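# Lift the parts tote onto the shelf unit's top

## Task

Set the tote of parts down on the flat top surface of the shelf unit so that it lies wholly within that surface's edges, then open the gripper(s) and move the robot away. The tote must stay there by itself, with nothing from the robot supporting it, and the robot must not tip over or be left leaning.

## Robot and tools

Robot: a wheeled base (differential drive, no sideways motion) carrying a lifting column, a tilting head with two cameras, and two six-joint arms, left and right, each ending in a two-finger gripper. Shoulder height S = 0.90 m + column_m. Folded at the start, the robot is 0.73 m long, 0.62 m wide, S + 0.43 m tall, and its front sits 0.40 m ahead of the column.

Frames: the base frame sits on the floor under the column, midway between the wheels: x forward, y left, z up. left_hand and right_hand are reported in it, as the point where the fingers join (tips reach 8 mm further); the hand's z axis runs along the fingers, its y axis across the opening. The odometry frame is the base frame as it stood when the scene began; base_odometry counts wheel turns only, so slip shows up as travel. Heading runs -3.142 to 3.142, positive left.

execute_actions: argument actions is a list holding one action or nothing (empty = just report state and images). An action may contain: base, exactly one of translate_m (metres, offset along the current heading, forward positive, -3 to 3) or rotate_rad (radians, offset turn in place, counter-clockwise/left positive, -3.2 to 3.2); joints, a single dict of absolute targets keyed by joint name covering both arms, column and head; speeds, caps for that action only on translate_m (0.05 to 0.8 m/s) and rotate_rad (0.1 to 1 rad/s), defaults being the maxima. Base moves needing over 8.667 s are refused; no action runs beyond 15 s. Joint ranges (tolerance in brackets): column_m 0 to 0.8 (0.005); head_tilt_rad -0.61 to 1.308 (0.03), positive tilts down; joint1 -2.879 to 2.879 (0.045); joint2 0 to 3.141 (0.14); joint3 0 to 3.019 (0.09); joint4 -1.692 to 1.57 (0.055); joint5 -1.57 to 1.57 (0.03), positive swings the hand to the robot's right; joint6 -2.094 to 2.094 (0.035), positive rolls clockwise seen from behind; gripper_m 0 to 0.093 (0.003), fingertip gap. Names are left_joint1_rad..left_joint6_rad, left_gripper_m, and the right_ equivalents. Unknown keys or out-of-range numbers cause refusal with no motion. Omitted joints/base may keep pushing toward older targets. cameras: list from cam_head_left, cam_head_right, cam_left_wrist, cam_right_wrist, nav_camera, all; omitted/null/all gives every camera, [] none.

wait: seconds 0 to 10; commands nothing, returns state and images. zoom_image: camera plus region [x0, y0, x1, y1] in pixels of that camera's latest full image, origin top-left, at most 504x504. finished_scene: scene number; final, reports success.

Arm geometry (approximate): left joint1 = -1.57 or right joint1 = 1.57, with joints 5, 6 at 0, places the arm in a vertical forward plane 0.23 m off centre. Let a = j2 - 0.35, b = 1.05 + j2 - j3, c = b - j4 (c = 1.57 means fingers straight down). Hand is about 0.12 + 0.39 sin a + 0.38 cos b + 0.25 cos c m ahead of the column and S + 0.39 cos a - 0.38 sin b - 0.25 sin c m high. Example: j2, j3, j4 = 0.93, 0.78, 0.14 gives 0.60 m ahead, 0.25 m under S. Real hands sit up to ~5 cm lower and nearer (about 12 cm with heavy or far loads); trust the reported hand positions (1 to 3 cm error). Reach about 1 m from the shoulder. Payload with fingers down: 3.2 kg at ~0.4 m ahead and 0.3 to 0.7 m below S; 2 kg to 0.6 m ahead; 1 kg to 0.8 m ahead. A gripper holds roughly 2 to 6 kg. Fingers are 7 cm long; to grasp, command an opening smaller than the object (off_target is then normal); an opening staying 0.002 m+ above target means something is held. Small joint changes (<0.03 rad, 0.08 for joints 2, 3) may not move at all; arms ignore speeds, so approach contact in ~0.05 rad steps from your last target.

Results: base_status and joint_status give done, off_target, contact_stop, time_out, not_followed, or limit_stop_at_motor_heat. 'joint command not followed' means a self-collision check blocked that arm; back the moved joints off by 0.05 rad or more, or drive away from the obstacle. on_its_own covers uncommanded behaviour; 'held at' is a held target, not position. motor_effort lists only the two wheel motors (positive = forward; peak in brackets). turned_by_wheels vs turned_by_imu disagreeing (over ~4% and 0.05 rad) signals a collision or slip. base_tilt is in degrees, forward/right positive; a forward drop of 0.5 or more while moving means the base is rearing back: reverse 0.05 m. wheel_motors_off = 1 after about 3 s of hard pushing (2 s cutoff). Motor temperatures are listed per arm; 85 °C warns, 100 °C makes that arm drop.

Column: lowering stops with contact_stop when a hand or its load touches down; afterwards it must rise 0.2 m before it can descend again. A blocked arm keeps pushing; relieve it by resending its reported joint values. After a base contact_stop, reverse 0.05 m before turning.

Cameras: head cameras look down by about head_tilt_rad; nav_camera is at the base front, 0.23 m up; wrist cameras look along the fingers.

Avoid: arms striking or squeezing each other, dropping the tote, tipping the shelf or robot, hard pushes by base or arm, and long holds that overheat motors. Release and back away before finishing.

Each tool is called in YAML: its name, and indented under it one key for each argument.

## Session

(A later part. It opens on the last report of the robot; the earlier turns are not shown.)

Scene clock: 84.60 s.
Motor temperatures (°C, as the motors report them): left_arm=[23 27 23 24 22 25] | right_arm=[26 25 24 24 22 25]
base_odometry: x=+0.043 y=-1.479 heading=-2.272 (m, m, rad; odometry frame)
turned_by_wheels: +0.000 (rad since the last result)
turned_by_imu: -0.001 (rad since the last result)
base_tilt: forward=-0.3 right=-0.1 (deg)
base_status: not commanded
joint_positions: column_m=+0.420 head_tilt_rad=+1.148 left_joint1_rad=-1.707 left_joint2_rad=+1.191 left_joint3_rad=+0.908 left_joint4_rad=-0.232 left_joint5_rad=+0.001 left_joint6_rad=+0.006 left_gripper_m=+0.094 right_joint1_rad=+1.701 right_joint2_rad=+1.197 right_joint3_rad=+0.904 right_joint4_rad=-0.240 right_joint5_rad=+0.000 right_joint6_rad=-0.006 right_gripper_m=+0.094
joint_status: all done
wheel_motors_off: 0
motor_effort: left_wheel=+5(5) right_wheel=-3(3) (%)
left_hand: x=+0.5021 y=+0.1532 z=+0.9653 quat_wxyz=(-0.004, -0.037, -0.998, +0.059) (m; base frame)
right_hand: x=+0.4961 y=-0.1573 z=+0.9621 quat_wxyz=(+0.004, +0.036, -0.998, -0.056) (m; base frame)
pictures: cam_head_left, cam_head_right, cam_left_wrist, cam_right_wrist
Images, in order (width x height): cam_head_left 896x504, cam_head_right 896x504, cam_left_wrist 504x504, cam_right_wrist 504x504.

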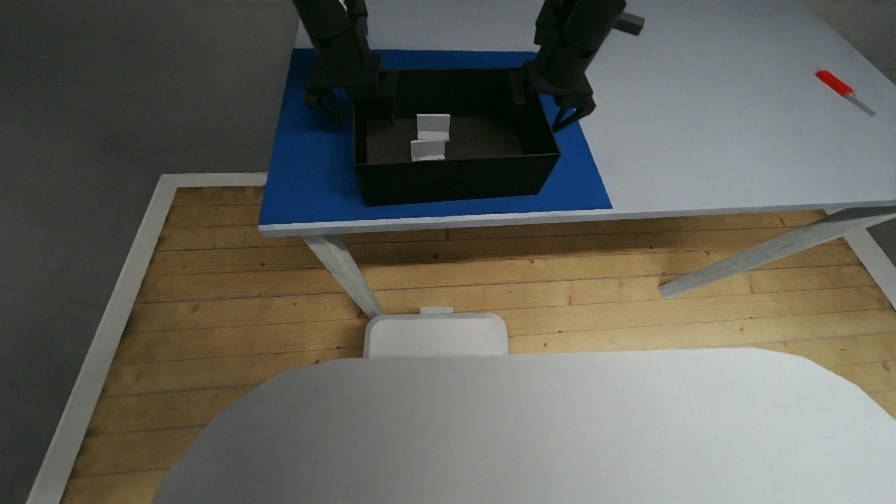

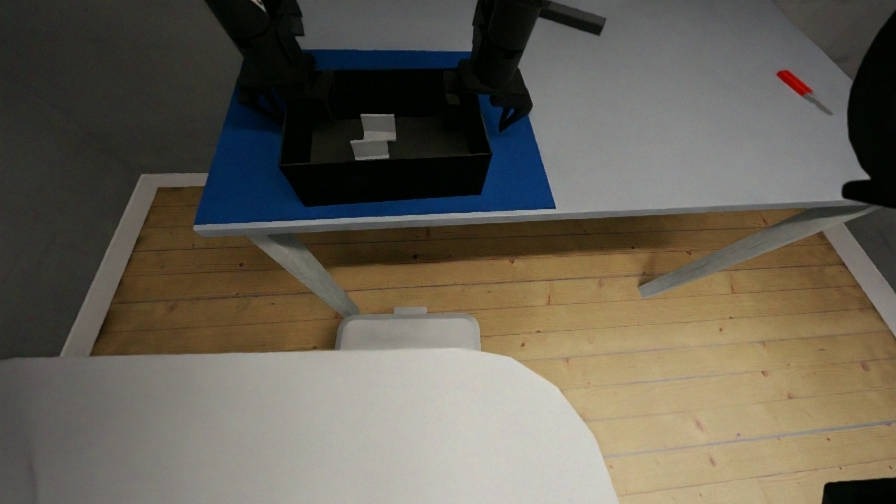

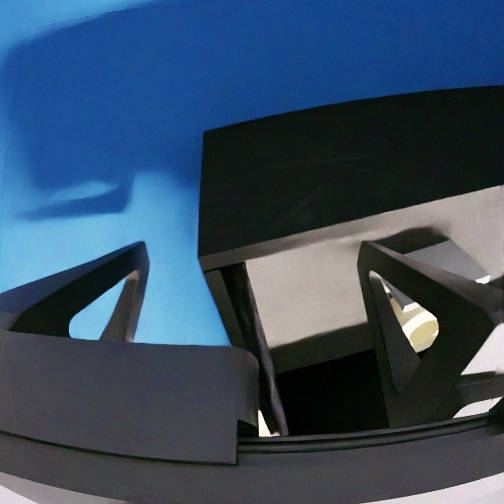

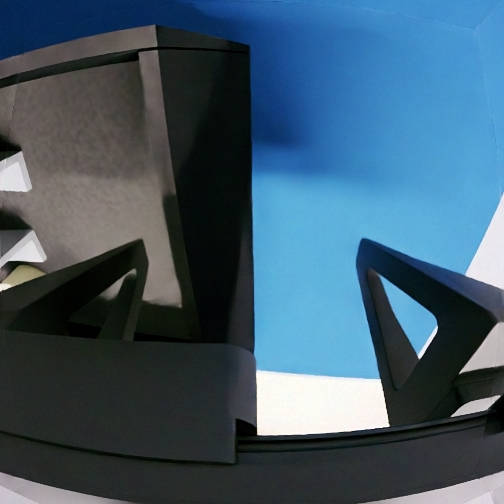

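execute_actions:
  actions:
    - {"base":{"translate_m":-0.07}}
  cameras: []

execute_actions:
  actions:
    - {"joints":{"column_m":0.35}}
  cameras: ["cam_head_left","cam_left_wrist","cam_right_wrist"]

Scene clock: 93.10 s.
Motor temperatures (°C, as the motors report them): left_arm=[23 27 23 24 22 25] | right_arm=[26 25 24 24 22 25]
base_odometry: x=+0.088 y=-1.426 heading=-2.273 (m, m, rad; odometry frame)
turned_by_wheels: +0.000 (rad since the last result)
turned_by_imu: -0.001 (rad since the last result)
base_tilt: forward=-0.4 right=+0.0 (deg)
base_status: done
joint_positions: column_m=+0.420 head_tilt_rad=+1.149 left_joint1_rad=-1.706 left_joint2_rad=+1.191 left_joint3_rad=+0.905 left_joint4_rad=-0.232 left_joint5_rad=+0.001 left_joint6_rad=+0.006 left_gripper_m=+0.094 right_joint1_rad=+1.701 right_joint2_rad=+1.197 right_joint3_rad=+0.903 right_joint4_rad=-0.240 right_joint5_rad=+0.000 right_joint6_rad=-0.006 right_gripper_m=+0.094
joint_status: not commanded
wheel_motors_off: 0
motor_effort: left_wheel=-2(36) right_wheel=-1(64) (%)
left_hand: x=+0.5003 y=+0.1539 z=+0.9649 quat_wxyz=(-0.003, -0.036, -0.998, +0.059) (m; base frame)
right_hand: x=+0.4954 y=-0.1573 z=+0.9620 quat_wxyz=(+0.005, +0.036, -0.998, -0.056) (m; base frame)
pictures: none
No camera images: the call's "cameras" was empty. Leave "cameras" out to get every camera's image.

Scene clock: 94.70 s.
Motor temperatures (°C, as the motors report them): left_arm=[23 27 23 24 22 25] | right_arm=[26 25 24 24 22 25]
base_odometry: x=+0.088 y=-1.425 heading=-2.273 (m, m, rad; odometry frame)
turned_by_wheels: +0.000 (rad since the last result)
turned_by_imu: +0.000 (rad since the last result)
base_tilt: forward=-0.5 right=+0.0 (deg)
base_status: not commanded
joint_positions: column_m=+0.351 head_tilt_rad=+1.149 left_joint1_rad=-1.713 left_joint2_rad=+1.037 left_joint3_rad=+0.866 left_joint4_rad=-0.327 left_joint5_rad=+0.030 left_joint6_rad=+0.006 left_gripper_m=+0.094 right_joint1_rad=+1.702 right_joint2_rad=+1.073 right_joint3_rad=+0.896 right_joint4_rad=-0.240 right_joint5_rad=-0.016 right_joint6_rad=-0.006 right_gripper_m=+0.094
joint_status: column_m contact_stop (moved -0.069 of -0.070)
wheel_motors_off: 0
motor_effort: left_wheel=+9(10) right_wheel=+4(6) (%)
left_hand: x=+0.5044 y=+0.1514 z=+0.9503 quat_wxyz=(-0.012, -0.038, -0.996, +0.077) (m; base frame)
right_hand: x=+0.5333 y=-0.1573 z=+0.9410 quat_wxyz=(-0.053, +0.033, -0.996, -0.066) (m; base frame)
pictures: cam_head_left, cam_left_wrist, cam_right_wrist
Images, in order (width x height): cam_head_left 896x504, cam_left_wrist 504x504, cam_right_wrist 504x504.

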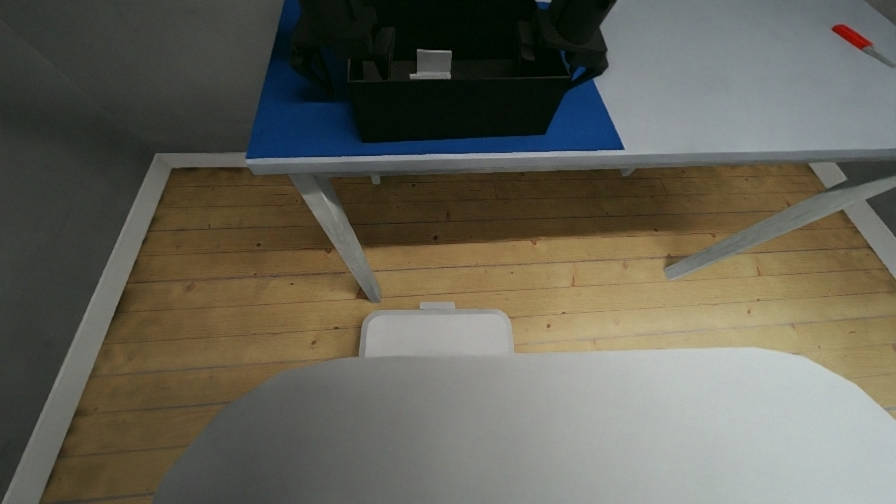

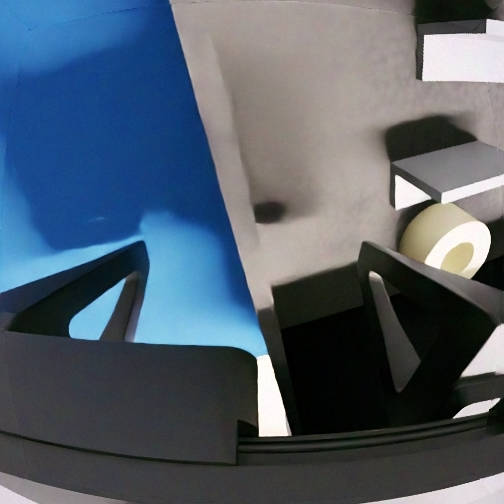

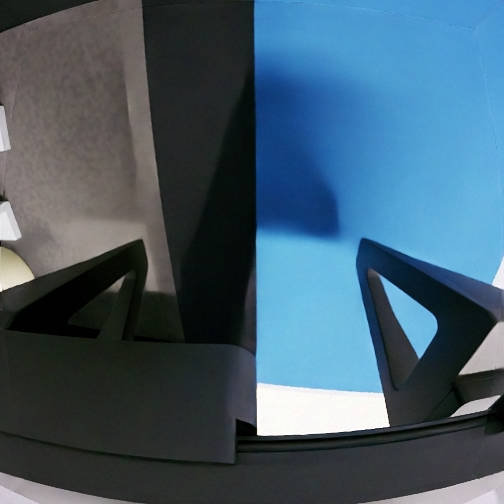

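execute_actions:
  actions:
    - {"joints":{"column_m":0.41}}
  cameras: []

execute_actions:
  actions:
    - {"joints":{"left_gripper_m":0,"right_gripper_m":0}}
  cameras: ["cam_head_left","cam_left_wrist","cam_right_wrist"]

Scene clock: 100.07 s.
Motor temperatures (°C, as the motors report them): left_arm=[23 26 24 24 23 25] | right_arm=[26 25 24 24 22 25]
base_odometry: x=+0.088 y=-1.426 heading=-2.273 (m, m, rad; odometry frame)
turned_by_wheels: +0.000 (rad since the last result)
turned_by_imu: -0.001 (rad since the last result)
base_tilt: forward=-0.3 right=+0.0 (deg)
base_status: not commanded
joint_positions: column_m=+0.410 head_tilt_rad=+1.149 left_joint1_rad=-1.708 left_joint2_rad=+1.176 left_joint3_rad=+0.893 left_joint4_rad=-0.241 left_joint5_rad=+0.002 left_joint6_rad=+0.006 left_gripper_m=+0.094 right_joint1_rad=+1.702 right_joint2_rad=+1.178 right_joint3_rad=+0.908 right_joint4_rad=-0.235 right_joint5_rad=+0.000 right_joint6_rad=-0.004 right_gripper_m=+0.094
joint_status: all done
wheel_motors_off: 0
motor_effort: left_wheel=+2(12) right_wheel=-4(9) (%)
left_hand: x=+0.4964 y=+0.1531 z=+0.9593 quat_wxyz=(+0.000, -0.037, -0.997, +0.061) (m; base frame)
right_hand: x=+0.5063 y=-0.1573 z=+0.9593 quat_wxyz=(-0.009, +0.034, -0.998, -0.057) (m; base frame)
pictures: none
No camera images: the call's "cameras" was empty. Leave "cameras" out to get every camera's image.

Scene clock: 101.00 s.
Motor temperatures (°C, as the motors report them): left_arm=[23 26 24 24 23 25] | right_arm=[26 25 24 24 22 25]
base_odometry: x=+0.088 y=-1.426 heading=-2.273 (m, m, rad; odometry frame)
turned_by_wheels: +0.000 (rad since the last result)
turned_by_imu: +0.000 (rad since the last result)
base_tilt: forward=-0.4 right=-0.1 (deg)
base_status: not commanded
joint_positions: column_m=+0.410 head_tilt_rad=+1.149 left_joint1_rad=-1.720 left_joint2_rad=+1.176 left_joint3_rad=+0.903 left_joint4_rad=-0.237 left_joint5_rad=-0.039 left_joint6_rad=-0.107 left_gripper_m=+0.007 right_joint1_rad=+1.723 right_joint2_rad=+1.182 right_joint3_rad=+0.901 right_joint4_rad=-0.235 right_joint5_rad=+0.030 right_joint6_rad=+0.034 right_gripper_m=+0.006
joint_status: left_gripper_m off_target (ended at +0.007, target +0.000); right_gripper_m off_target (ended at +0.006, target +0.000)
wheel_motors_off: 0
motor_effort: left_wheel=+1(3) right_wheel=-6(6) (%)
left_hand: x=+0.5034 y=+0.1538 z=+0.9601 quat_wxyz=(-0.005, +0.017, -0.999, +0.046) (m; base frame)
right_hand: x=+0.5006 y=-0.1517 z=+0.9582 quat_wxyz=(-0.004, +0.020, -0.998, -0.051) (m; base frame)
pictures: cam_head_left, cam_left_wrist, cam_right_wrist
Images, in order (width x height): cam_head_left 896x504, cam_left_wrist 504x504, cam_right_wrist 504x504.

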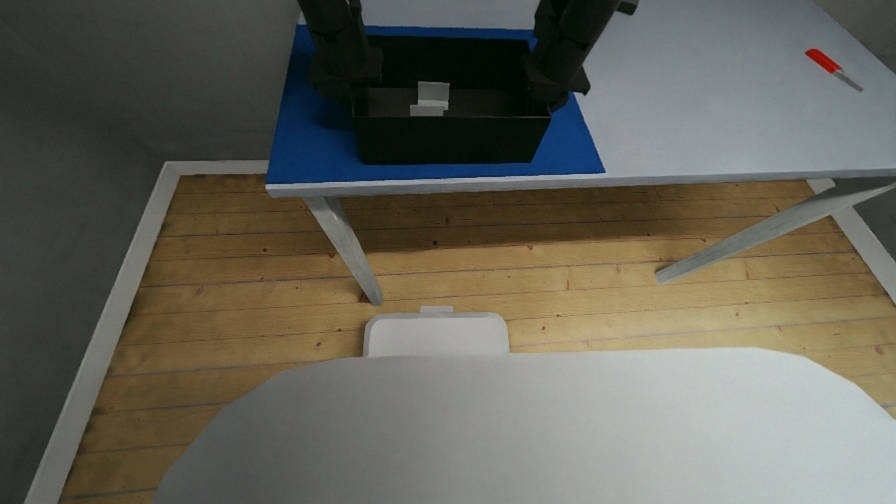

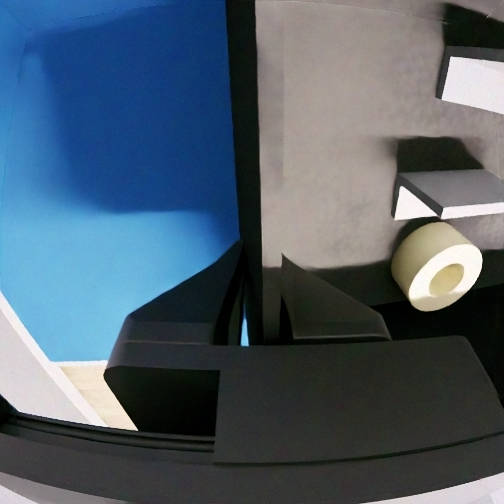

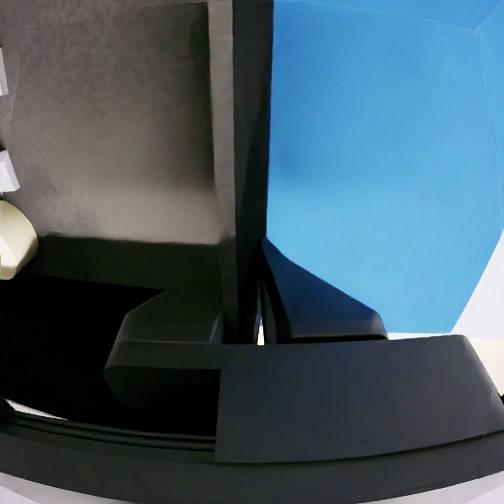

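execute_actions:
  actions:
    - {"joints":{"column_m":0.5}}
  cameras: ["cam_head_left","cam_left_wrist","nav_camera"]

Scene clock: 105.27 s.
Motor temperatures (°C, as the motors report them): left_arm=[23 27 24 24 23 25] | right_arm=[26 25 24 24 22 25]
base_odometry: x=+0.088 y=-1.426 heading=-2.273 (m, m, rad; odometry frame)
turned_by_wheels: +0.000 (rad since the last result)
turned_by_imu: -0.001 (rad since the last result)
base_tilt: forward=-0.4 right=+0.0 (deg)
base_status: not commanded
joint_positions: column_m=+0.500 head_tilt_rad=+1.149 left_joint1_rad=-1.720 left_joint2_rad=+1.194 left_joint3_rad=+0.905 left_joint4_rad=-0.236 left_joint5_rad=-0.039 left_joint6_rad=-0.113 left_gripper_m=+0.007 right_joint1_rad=+1.723 right_joint2_rad=+1.198 right_joint3_rad=+0.901 right_joint4_rad=-0.235 right_joint5_rad=+0.035 right_joint6_rad=+0.041 right_gripper_m=+0.006
joint_status: all done
wheel_motors_off: 0
motor_effort: left_wheel=+1(2) right_wheel=-4(4) (%)
left_hand: x=+0.4984 y=+0.1534 z=+1.0438 quat_wxyz=(+0.002, +0.019, -0.999, +0.045) (m; base frame)
right_hand: x=+0.4948 y=-0.1522 z=+1.0421 quat_wxyz=(+0.004, +0.018, -0.999, -0.048) (m; base frame)
pictures: cam_head_left, cam_left_wrist, nav_camera
Images, in order (width x height): cam_head_left 896x504, cam_left_wrist 504x504, nav_camera 896x504.

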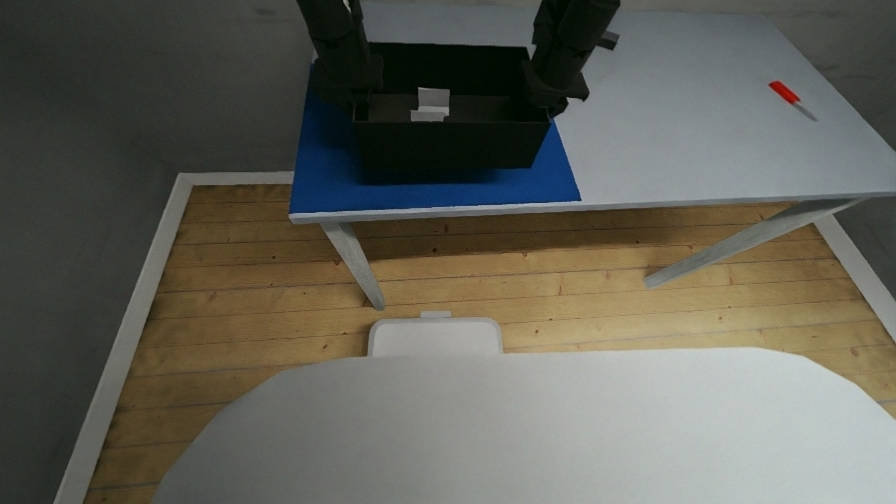

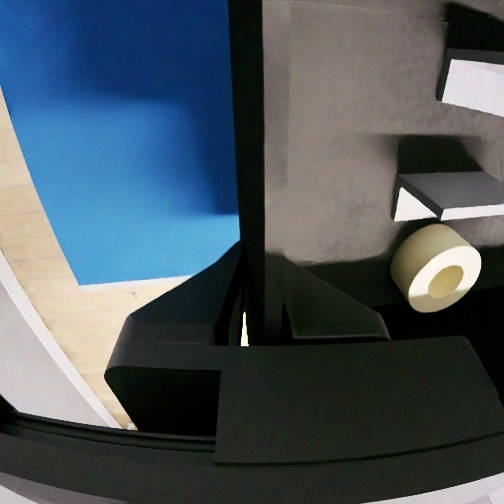

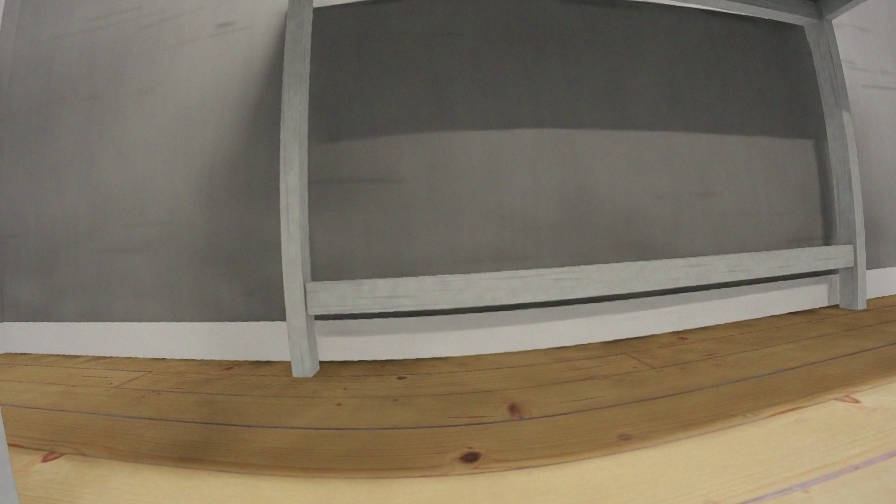

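execute_actions:
  actions:
    - {"base":{"translate_m":-0.6},"speeds":{"translate_m":0.4},"joints":{"column_m":0.53}}
  cameras: []

execute_actions:
  actions:
    - {"base":{"rotate_rad":-2.76},"speeds":{"rotate_rad":0.6},"joints":{"head_tilt_rad":0.7}}
  cameras: ["cam_head_left","nav_camera"]

Scene clock: 116.40 s.
Motor temperatures (°C, as the motors report them): left_arm=[23 27 24 24 25 26] | right_arm=[26 25 24 24 24 26]
base_odometry: x=+0.475 y=-0.967 heading=-2.273 (m, m, rad; odometry frame)
turned_by_wheels: +0.000 (rad since the last result)
turned_by_imu: -0.001 (rad since the last result)
base_tilt: forward=-0.3 right=-0.1 (deg)
base_status: done
joint_positions: column_m=+0.530 head_tilt_rad=+1.149 left_joint1_rad=-1.720 left_joint2_rad=+1.197 left_joint3_rad=+0.909 left_joint4_rad=-0.236 left_joint5_rad=-0.039 left_joint6_rad=-0.115 left_gripper_m=+0.006 right_joint1_rad=+1.723 right_joint2_rad=+1.198 right_joint3_rad=+0.899 right_joint4_rad=-0.235 right_joint5_rad=+0.037 right_joint6_rad=+0.048 right_gripper_m=+0.006
joint_status: all done
wheel_motors_off: 0
motor_effort: left_wheel=+0(50) right_wheel=-1(32) (%)
left_hand: x=+0.4997 y=+0.1532 z=+1.0730 quat_wxyz=(+0.002, +0.020, -0.999, +0.045) (m; base frame)
right_hand: x=+0.4934 y=-0.1526 z=+1.0716 quat_wxyz=(+0.006, +0.014, -0.999, -0.047) (m; base frame)
pictures: none
No camera images: the call's "cameras" was empty. Leave "cameras" out to get every camera's image.

Scene clock: 122.20 s.
Motor temperatures (°C, as the motors report them): left_arm=[23 27 24 24 25 26] | right_arm=[26 25 24 24 24 26]
base_odometry: x=+0.475 y=-0.967 heading=+1.251 (m, m, rad; odometry frame)
turned_by_wheels: -2.759 (rad since the last result)
turned_by_imu: -2.772 (rad since the last result)
base_tilt: forward=-0.4 right=+0.0 (deg)
base_status: done
joint_positions: column_m=+0.530 head_tilt_rad=+0.717 left_joint1_rad=-1.720 left_joint2_rad=+1.197 left_joint3_rad=+0.909 left_joint4_rad=-0.236 left_joint5_rad=-0.040 left_joint6_rad=-0.118 left_gripper_m=+0.006 right_joint1_rad=+1.723 right_joint2_rad=+1.198 right_joint3_rad=+0.899 right_joint4_rad=-0.235 right_joint5_rad=+0.039 right_joint6_rad=+0.049 right_gripper_m=+0.006
joint_status: all done
wheel_motors_off: 0
motor_effort: left_wheel=+7(50) right_wheel=-5(46) (%)
left_hand: x=+0.4997 y=+0.1529 z=+1.0730 quat_wxyz=(+0.002, +0.021, -0.999, +0.045) (m; base frame)
right_hand: x=+0.4934 y=-0.1529 z=+1.0716 quat_wxyz=(+0.006, +0.014, -0.999, -0.046) (m; base frame)
pictures: cam_head_left, nav_camera
Images, in order (width x height): cam_head_left 896x504, nav_camera 896x504.

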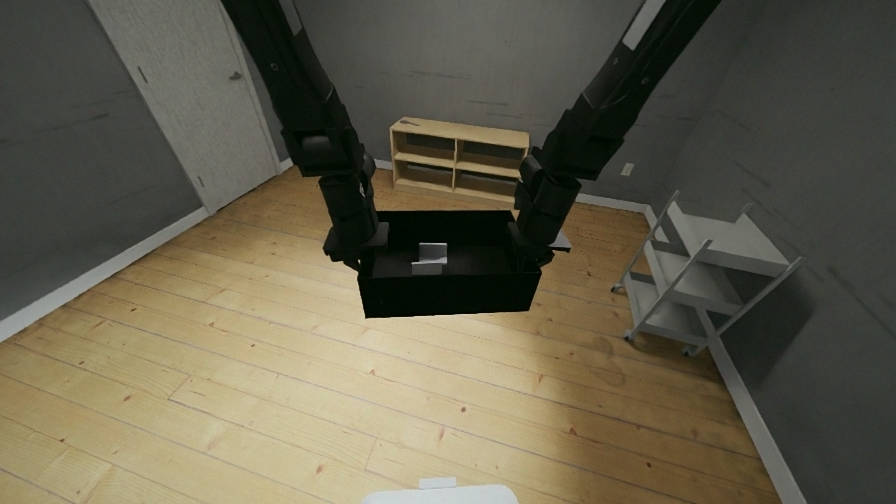

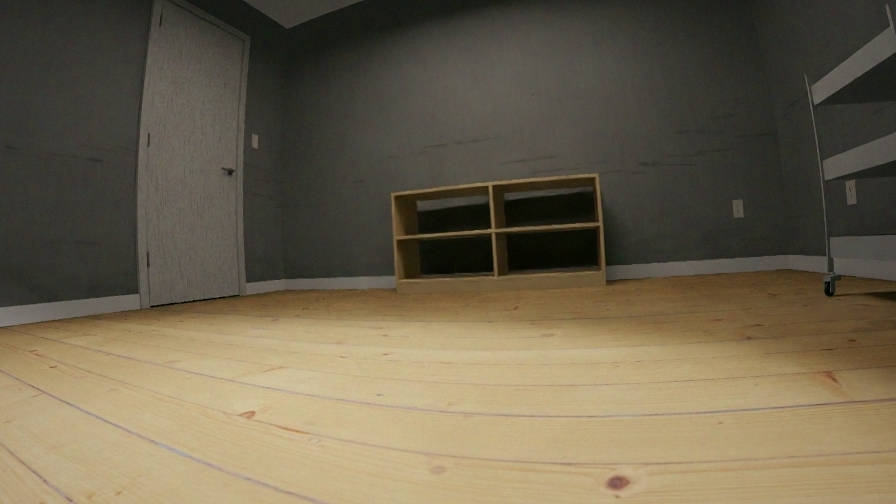

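execute_actions:
  actions:
    - {"base":{"rotate_rad":-0.1},"speeds":{"rotate_rad":0.6}}
  cameras: []

execute_actions:
  actions:
    - {"base":{"translate_m":1.39},"speeds":{"translate_m":0.5}}
  cameras: []

execute_actions:
  actions:
    - {"base":{"rotate_rad":-0.28},"speeds":{"rotate_rad":0.6},"joints":{"column_m":0.35,"head_tilt_rad":0.85}}
  cameras: ["cam_head_left","cam_head_right","nav_camera"]

Scene clock: 128.40 s.
Motor temperatures (°C, as the motors report them): left_arm=[23 27 23 24 26 27] | right_arm=[26 25 24 24 25 26]
base_odometry: x=+0.475 y=-0.967 heading=+1.152 (m, m, rad; odometry frame)
turned_by_wheels: -0.099 (rad since the last result)
turned_by_imu: -0.100 (rad since the last result)
base_tilt: forward=-0.4 right=-0.1 (deg)
base_status: done
joint_positions: column_m=+0.530 head_tilt_rad=+0.717 left_joint1_rad=-1.721 left_joint2_rad=+1.197 left_joint3_rad=+0.909 left_joint4_rad=-0.236 left_joint5_rad=-0.040 left_joint6_rad=-0.118 left_gripper_m=+0.006 right_joint1_rad=+1.723 right_joint2_rad=+1.198 right_joint3_rad=+0.899 right_joint4_rad=-0.235 right_joint5_rad=+0.039 right_joint6_rad=+0.049 right_gripper_m=+0.006
joint_status: not commanded
wheel_motors_off: 0
motor_effort: left_wheel=+7(33) right_wheel=-5(29) (%)
left_hand: x=+0.4996 y=+0.1528 z=+1.0730 quat_wxyz=(+0.002, +0.021, -0.999, +0.045) (m; base frame)
right_hand: x=+0.4934 y=-0.1529 z=+1.0716 quat_wxyz=(+0.006, +0.014, -0.999, -0.046) (m; base frame)
pictures: none
No camera images: the call's "cameras" was empty. Leave "cameras" out to get every camera's image.

Scene clock: 132.77 s.
Motor temperatures (°C, as the motors report them): left_arm=[23 27 23 24 26 27] | right_arm=[26 25 24 24 25 26]
base_odometry: x=+1.040 y=+0.303 heading=+1.152 (m, m, rad; odometry frame)
turned_by_wheels: +0.000 (rad since the last result)
turned_by_imu: -0.002 (rad since the last result)
base_tilt: forward=-0.3 right=+0.0 (deg)
base_status: done
joint_positions: column_m=+0.530 head_tilt_rad=+0.716 left_joint1_rad=-1.721 left_joint2_rad=+1.197 left_joint3_rad=+0.909 left_joint4_rad=-0.236 left_joint5_rad=-0.040 left_joint6_rad=-0.118 left_gripper_m=+0.006 right_joint1_rad=+1.723 right_joint2_rad=+1.199 right_joint3_rad=+0.899 right_joint4_rad=-0.235 right_joint5_rad=+0.039 right_joint6_rad=+0.049 right_gripper_m=+0.006
joint_status: not commanded
wheel_motors_off: 0
motor_effort: left_wheel=+0(55) right_wheel=+1(45) (%)
left_hand: x=+0.5000 y=+0.1527 z=+1.0730 quat_wxyz=(+0.002, +0.021, -0.999, +0.045) (m; base frame)
right_hand: x=+0.4933 y=-0.1529 z=+1.0714 quat_wxyz=(+0.006, +0.014, -0.999, -0.046) (m; base frame)
pictures: none
No camera images: the call's "cameras" was empty. Leave "cameras" out to get every camera's image.

Scene clock: 134.37 s.
Motor temperatures (°C, as the motors report them): left_arm=[23 27 23 24 26 27] | right_arm=[26 25 24 24 25 26]
base_odometry: x=+1.041 y=+0.303 heading=+0.874 (m, m, rad; odometry frame)
turned_by_wheels: -0.279 (rad since the last result)
turned_by_imu: -0.278 (rad since the last result)
base_tilt: forward=-0.3 right=+0.0 (deg)
base_status: done
joint_positions: column_m=+0.530 head_tilt_rad=+0.851 left_joint1_rad=-1.721 left_joint2_rad=+1.197 left_joint3_rad=+0.909 left_joint4_rad=-0.236 left_joint5_rad=-0.040 left_joint6_rad=-0.118 left_gripper_m=+0.006 right_joint1_rad=+1.723 right_joint2_rad=+1.199 right_joint3_rad=+0.899 right_joint4_rad=-0.235 right_joint5_rad=+0.040 right_joint6_rad=+0.049 right_gripper_m=+0.006
joint_status: column_m contact_stop (moved +0.000 of -0.180); the others done
wheel_motors_off: 0
on_its_own: column_m is held at +0.530, not at your +0.350, since a contact_stop
motor_effort: left_wheel=+4(49) right_wheel=-4(46) (%)
left_hand: x=+0.5000 y=+0.1527 z=+1.0730 quat_wxyz=(+0.002, +0.021, -0.999, +0.045) (m; base frame)
right_hand: x=+0.4933 y=-0.1530 z=+1.0714 quat_wxyz=(+0.006, +0.014, -0.999, -0.045) (m; base frame)
pictures: cam_head_left, cam_head_right, nav_camera
Images, in order (width x height): cam_head_left 896x504, cam_head_right 896x504, nav_camera 896x504.

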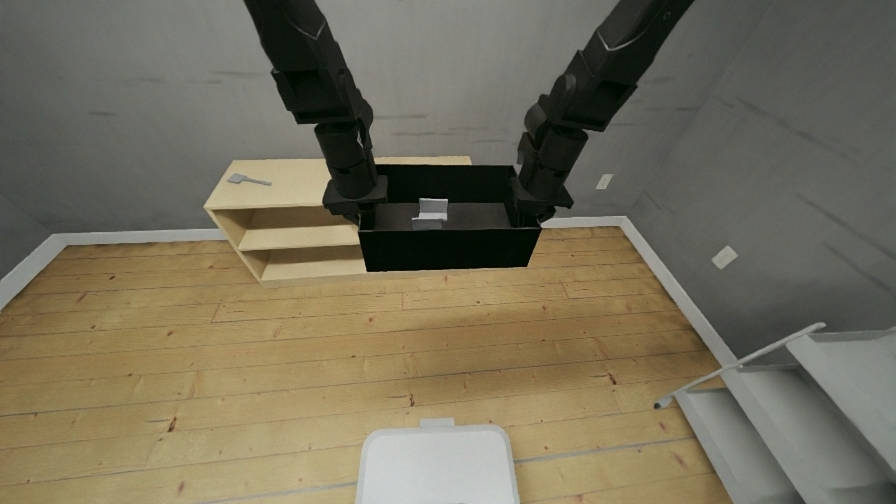

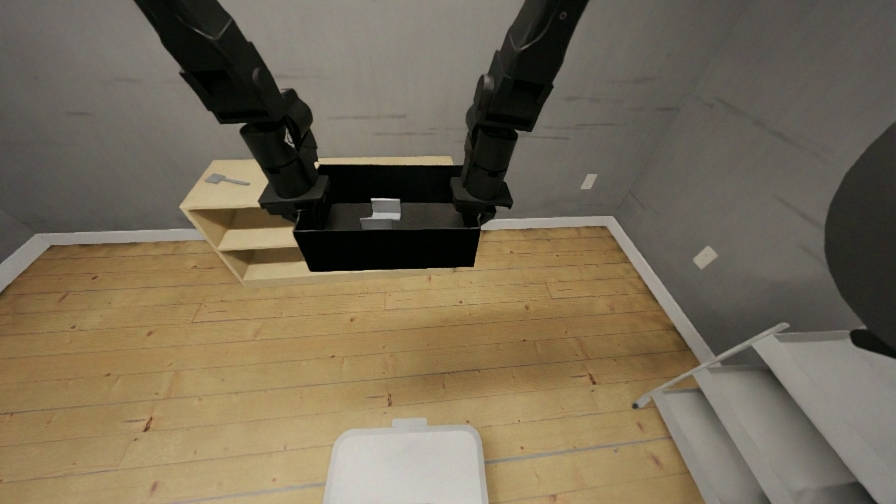

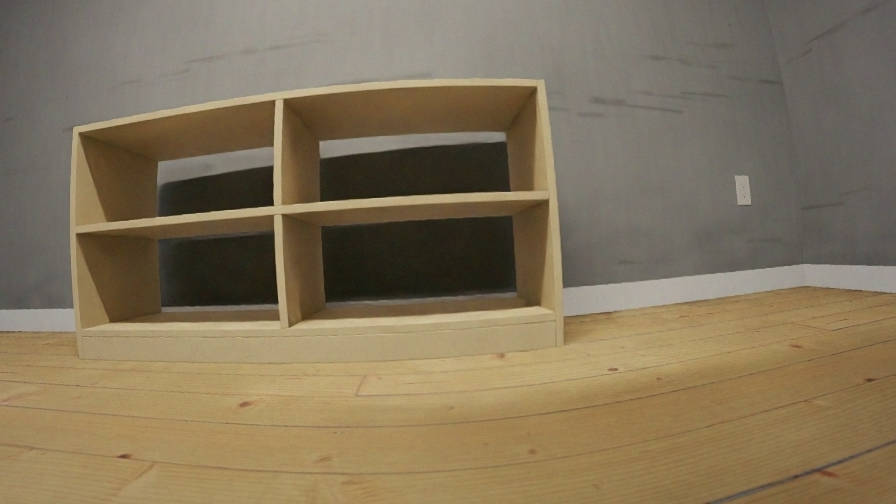

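execute_actions:
  actions:
    - {"joints":{"left_joint1_rad":-1.71,"left_joint2_rad":1.275,"left_joint3_rad":1.12,"left_joint4_rad":-0.37,"right_joint1_rad":1.71,"right_joint2_rad":1.275,"right_joint3_rad":1.12,"right_joint4_rad":-0.37}}
  cameras: []

execute_actions:
  actions:
    - {"joints":{"left_joint1_rad":-1.70,"left_joint2_rad":1.35,"left_joint3_rad":1.34,"left_joint4_rad":-0.51,"right_joint1_rad":1.70,"right_joint2_rad":1.35,"right_joint3_rad":1.34,"right_joint4_rad":-0.51}}
  cameras: []

execute_actions:
  actions:
    - {"joints":{"column_m":0.3},"base":{"translate_m":0.45},"speeds":{"translate_m":0.3}}
  cameras: ["cam_head_left","cam_left_wrist","cam_right_wrist","nav_camera"]

Scene clock: 143.53 s.
Motor temperatures (°C, as the motors report them): left_arm=[23 27 23 24 27 27] | right_arm=[26 25 24 24 26 26]
base_odometry: x=+1.041 y=+0.303 heading=+0.874 (m, m, rad; odometry frame)
turned_by_wheels: +0.000 (rad since the last result)
turned_by_imu: +0.000 (rad since the last result)
base_tilt: forward=-0.3 right=+0.0 (deg)
base_status: not commanded
joint_positions: column_m=+0.530 head_tilt_rad=+0.851 left_joint1_rad=-1.707 left_joint2_rad=+1.289 left_joint3_rad=+1.122 left_joint4_rad=-0.370 left_joint5_rad=-0.057 left_joint6_rad=-0.118 left_gripper_m=+0.004 right_joint1_rad=+1.721 right_joint2_rad=+1.292 right_joint3_rad=+1.109 right_joint4_rad=-0.361 right_joint5_rad=+0.055 right_joint6_rad=+0.051 right_gripper_m=+0.005
joint_status: all done
wheel_motors_off: 0
on_its_own: column_m is held at +0.530, not at your +0.350, since a contact_stop
motor_effort: left_wheel=+8(8) right_wheel=-7(8) (%)
left_hand: x=+0.5630 y=+0.1568 z=+1.0581 quat_wxyz=(+0.008, +0.024, -0.999, +0.030) (m; base frame)
right_hand: x=+0.5562 y=-0.1495 z=+1.0561 quat_wxyz=(+0.010, +0.013, -0.999, -0.037) (m; base frame)
pictures: none
No camera images: the call's "cameras" was empty. Leave "cameras" out to get every camera's image.

Scene clock: 144.67 s.
Motor temperatures (°C, as the motors report them): left_arm=[23 28 24 24 27 27] | right_arm=[26 26 25 24 26 26]
base_odometry: x=+1.041 y=+0.303 heading=+0.874 (m, m, rad; odometry frame)
turned_by_wheels: +0.000 (rad since the last result)
turned_by_imu: +0.000 (rad since the last result)
base_tilt: forward=-0.4 right=-0.1 (deg)
base_status: not commanded
joint_positions: column_m=+0.530 head_tilt_rad=+0.851 left_joint1_rad=-1.698 left_joint2_rad=+1.363 left_joint3_rad=+1.334 left_joint4_rad=-0.510 left_joint5_rad=-0.057 left_joint6_rad=-0.117 left_gripper_m=+0.003 right_joint1_rad=+1.713 right_joint2_rad=+1.367 right_joint3_rad=+1.323 right_joint4_rad=-0.501 right_joint5_rad=+0.056 right_joint6_rad=+0.046 right_gripper_m=+0.004
joint_status: all done
wheel_motors_off: 0
on_its_own: column_m is held at +0.530, not at your +0.350, since a contact_stop
motor_effort: left_wheel=+7(10) right_wheel=-7(9) (%)
left_hand: x=+0.6268 y=+0.1578 z=+1.0558 quat_wxyz=(+0.008, +0.026, -0.999, +0.026) (m; base frame)
right_hand: x=+0.6208 y=-0.1493 z=+1.0531 quat_wxyz=(+0.010, +0.014, -0.999, -0.033) (m; base frame)
pictures: none
No camera images: the call's "cameras" was empty. Leave "cameras" out to get every camera's image.

Scene clock: 147.43 s.
Motor temperatures (°C, as the motors report them): left_arm=[23 28 24 24 28 27] | right_arm=[26 26 25 24 27 26]
base_odometry: x=+1.330 y=+0.648 heading=+0.873 (m, m, rad; odometry frame)
turned_by_wheels: +0.000 (rad since the last result)
turned_by_imu: -0.001 (rad since the last result)
base_tilt: forward=-0.3 right=+0.0 (deg)
base_status: done
joint_positions: column_m=+0.530 head_tilt_rad=+0.852 left_joint1_rad=-1.698 left_joint2_rad=+1.363 left_joint3_rad=+1.333 left_joint4_rad=-0.512 left_joint5_rad=-0.057 left_joint6_rad=-0.117 left_gripper_m=+0.003 right_joint1_rad=+1.713 right_joint2_rad=+1.367 right_joint3_rad=+1.321 right_joint4_rad=-0.501 right_joint5_rad=+0.056 right_joint6_rad=+0.046 right_gripper_m=+0.004
joint_status: column_m contact_stop (moved +0.000 of -0.230)
wheel_motors_off: 0
on_its_own: column_m is held at +0.530, not at your +0.300, since a contact_stop
motor_effort: left_wheel=+0(51) right_wheel=+1(45) (%)
left_hand: x=+0.6254 y=+0.1579 z=+1.0555 quat_wxyz=(+0.010, +0.026, -0.999, +0.026) (m; base frame)
right_hand: x=+0.6194 y=-0.1493 z=+1.0527 quat_wxyz=(+0.011, +0.014, -0.999, -0.033) (m; base frame)
pictures: cam_head_left, cam_left_wrist, cam_right_wrist, nav_camera
Images, in order (width x height): cam_head_left 896x504, cam_left_wrist 504x504, cam_right_wrist 504x504, nav_camera 896x504.

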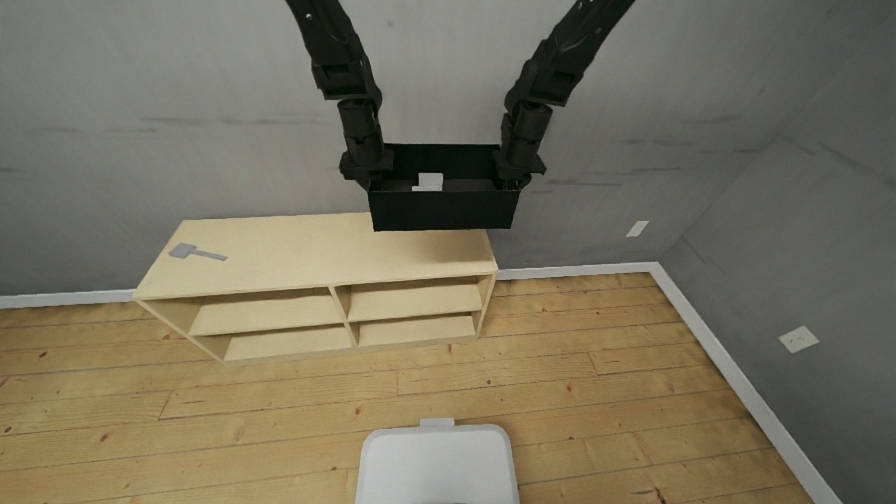

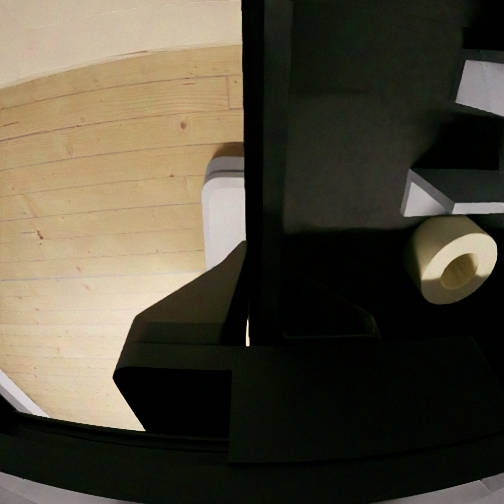

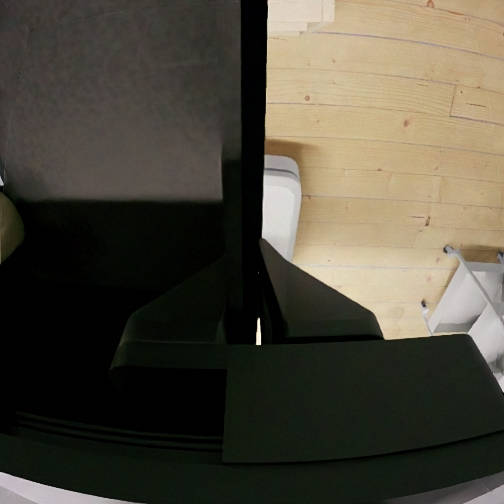

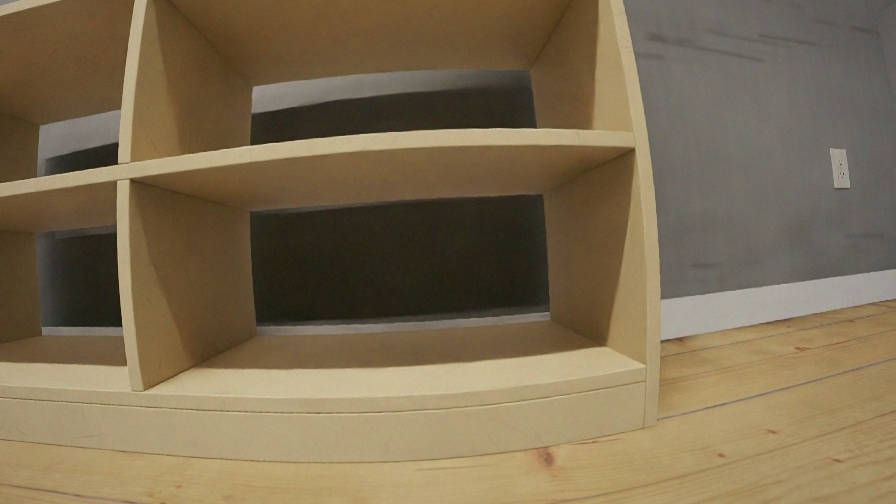

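execute_actions:
  actions:
    - {"joints":{"column_m":0.74,"head_tilt_rad":1.1},"base":{"translate_m":0.29},"speeds":{"translate_m":0.3}}
  cameras: []

execute_actions:
  actions:
    - {"joints":{"column_m":0.25}}
  cameras: ["cam_head_left","cam_head_right","cam_left_wrist","nav_camera"]

Scene clock: 155.50 s.
Motor temperatures (°C, as the motors report them): left_arm=[23 29 24 24 30 27] | right_arm=[26 27 25 24 29 26]
base_odometry: x=+1.516 y=+0.870 heading=+0.873 (m, m, rad; odometry frame)
turned_by_wheels: +0.000 (rad since the last result)
turned_by_imu: -0.001 (rad since the last result)
base_tilt: forward=-0.4 right=+0.0 (deg)
base_status: done
joint_positions: column_m=+0.740 head_tilt_rad=+1.099 left_joint1_rad=-1.698 left_joint2_rad=+1.363 left_joint3_rad=+1.331 left_joint4_rad=-0.512 left_joint5_rad=-0.057 left_joint6_rad=-0.117 left_gripper_m=+0.003 right_joint1_rad=+1.713 right_joint2_rad=+1.367 right_joint3_rad=+1.320 right_joint4_rad=-0.502 right_joint5_rad=+0.056 right_joint6_rad=+0.046 right_gripper_m=+0.004
joint_status: all done
wheel_motors_off: 0
motor_effort: left_wheel=+0(32) right_wheel=-1(30) (%)
left_hand: x=+0.6246 y=+0.1579 z=+1.2653 quat_wxyz=(+0.011, +0.026, -0.999, +0.026) (m; base frame)
right_hand: x=+0.6187 y=-0.1493 z=+1.2625 quat_wxyz=(+0.012, +0.014, -0.999, -0.033) (m; base frame)
pictures: none
No camera images: the call's "cameras" was empty. Leave "cameras" out to get every camera's image.

Scene clock: 162.37 s.
Motor temperatures (°C, as the motors report them): left_arm=[23 29 24 24 31 28] | right_arm=[26 27 25 24 30 26]
base_odometry: x=+1.516 y=+0.870 heading=+0.873 (m, m, rad; odometry frame)
turned_by_wheels: +0.000 (rad since the last result)
turned_by_imu: -0.001 (rad since the last result)
base_tilt: forward=-0.4 right=+0.0 (deg)
base_status: not commanded
joint_positions: column_m=+0.250 head_tilt_rad=+1.099 left_joint1_rad=-1.698 left_joint2_rad=+1.363 left_joint3_rad=+1.331 left_joint4_rad=-0.512 left_joint5_rad=-0.057 left_joint6_rad=-0.117 left_gripper_m=+0.003 right_joint1_rad=+1.713 right_joint2_rad=+1.367 right_joint3_rad=+1.320 right_joint4_rad=-0.502 right_joint5_rad=+0.056 right_joint6_rad=+0.046 right_gripper_m=+0.004
joint_status: all done
wheel_motors_off: 0
motor_effort: left_wheel=+0(1) right_wheel=+1(1) (%)
left_hand: x=+0.6246 y=+0.1579 z=+0.7754 quat_wxyz=(+0.011, +0.026, -0.999, +0.026) (m; base frame)
right_hand: x=+0.6187 y=-0.1493 z=+0.7726 quat_wxyz=(+0.012, +0.014, -0.999, -0.033) (m; base frame)
pictures: cam_head_left, cam_head_right, cam_left_wrist, nav_camera
Images, in order (width x height): cam_head_left 896x504, cam_head_right 896x504, cam_left_wrist 504x504, nav_camera 896x504.

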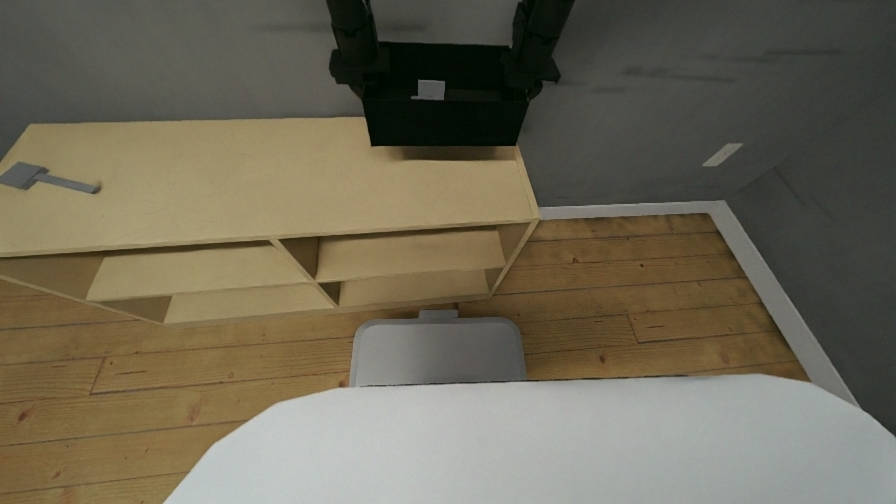

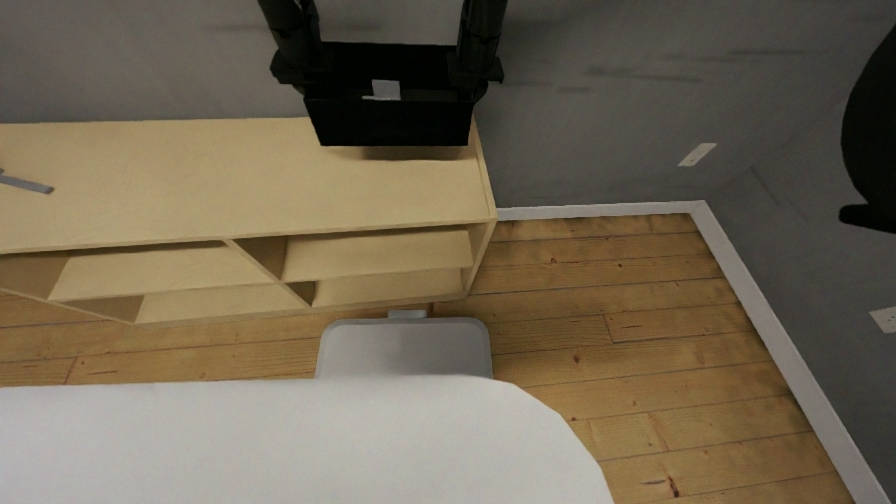

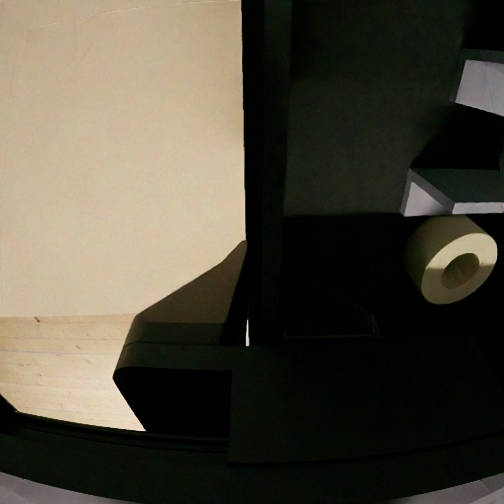

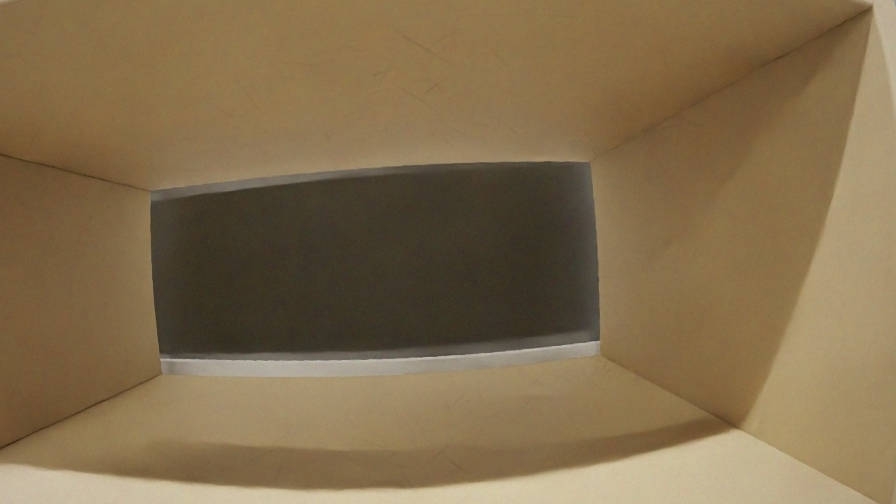

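execute_actions:
  actions:
    - {"joints":{"column_m":0.21},"base":{"translate_m":-0.06},"speeds":{"translate_m":0.2}}
  cameras: ["cam_head_left","cam_left_wrist","cam_right_wrist"]

Scene clock: 167.87 s.
Motor temperatures (°C, as the motors report them): left_arm=[23 29 24 24 32 28] | right_arm=[26 27 26 24 30 26]
base_odometry: x=+1.477 y=+0.824 heading=+0.873 (m, m, rad; odometry frame)
turned_by_wheels: +0.000 (rad since the last result)
turned_by_imu: -0.001 (rad since the last result)
base_tilt: forward=-0.4 right=-0.1 (deg)
base_status: done
joint_positions: column_m=+0.210 head_tilt_rad=+1.100 left_joint1_rad=-1.698 left_joint2_rad=+1.363 left_joint3_rad=+1.331 left_joint4_rad=-0.512 left_joint5_rad=-0.057 left_joint6_rad=-0.117 left_gripper_m=+0.003 right_joint1_rad=+1.713 right_joint2_rad=+1.367 right_joint3_rad=+1.319 right_joint4_rad=-0.502 right_joint5_rad=+0.056 right_joint6_rad=+0.046 right_gripper_m=+0.004
joint_status: all done
wheel_motors_off: 0
motor_effort: left_wheel=+1(33) right_wheel=+1(30) (%)
left_hand: x=+0.6241 y=+0.1579 z=+0.7353 quat_wxyz=(+0.011, +0.026, -0.999, +0.025) (m; base frame)
right_hand: x=+0.6180 y=-0.1494 z=+0.7325 quat_wxyz=(+0.013, +0.014, -0.999, -0.033) (m; base frame)
pictures: cam_head_left, cam_left_wrist, cam_right_wrist
Images, in order (width x height): cam_head_left 896x504, cam_left_wrist 504x504, cam_right_wrist 504x504.

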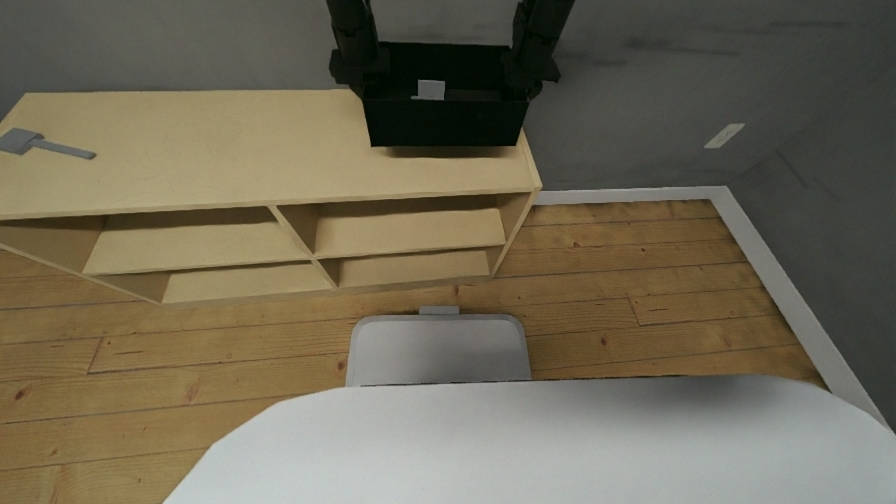

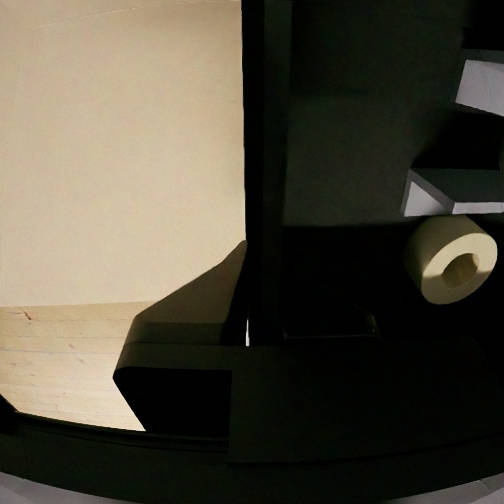

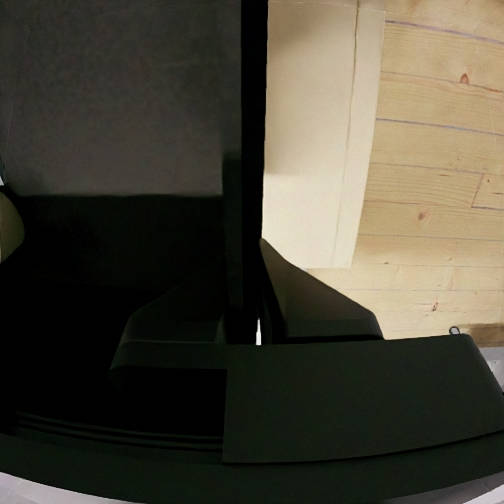

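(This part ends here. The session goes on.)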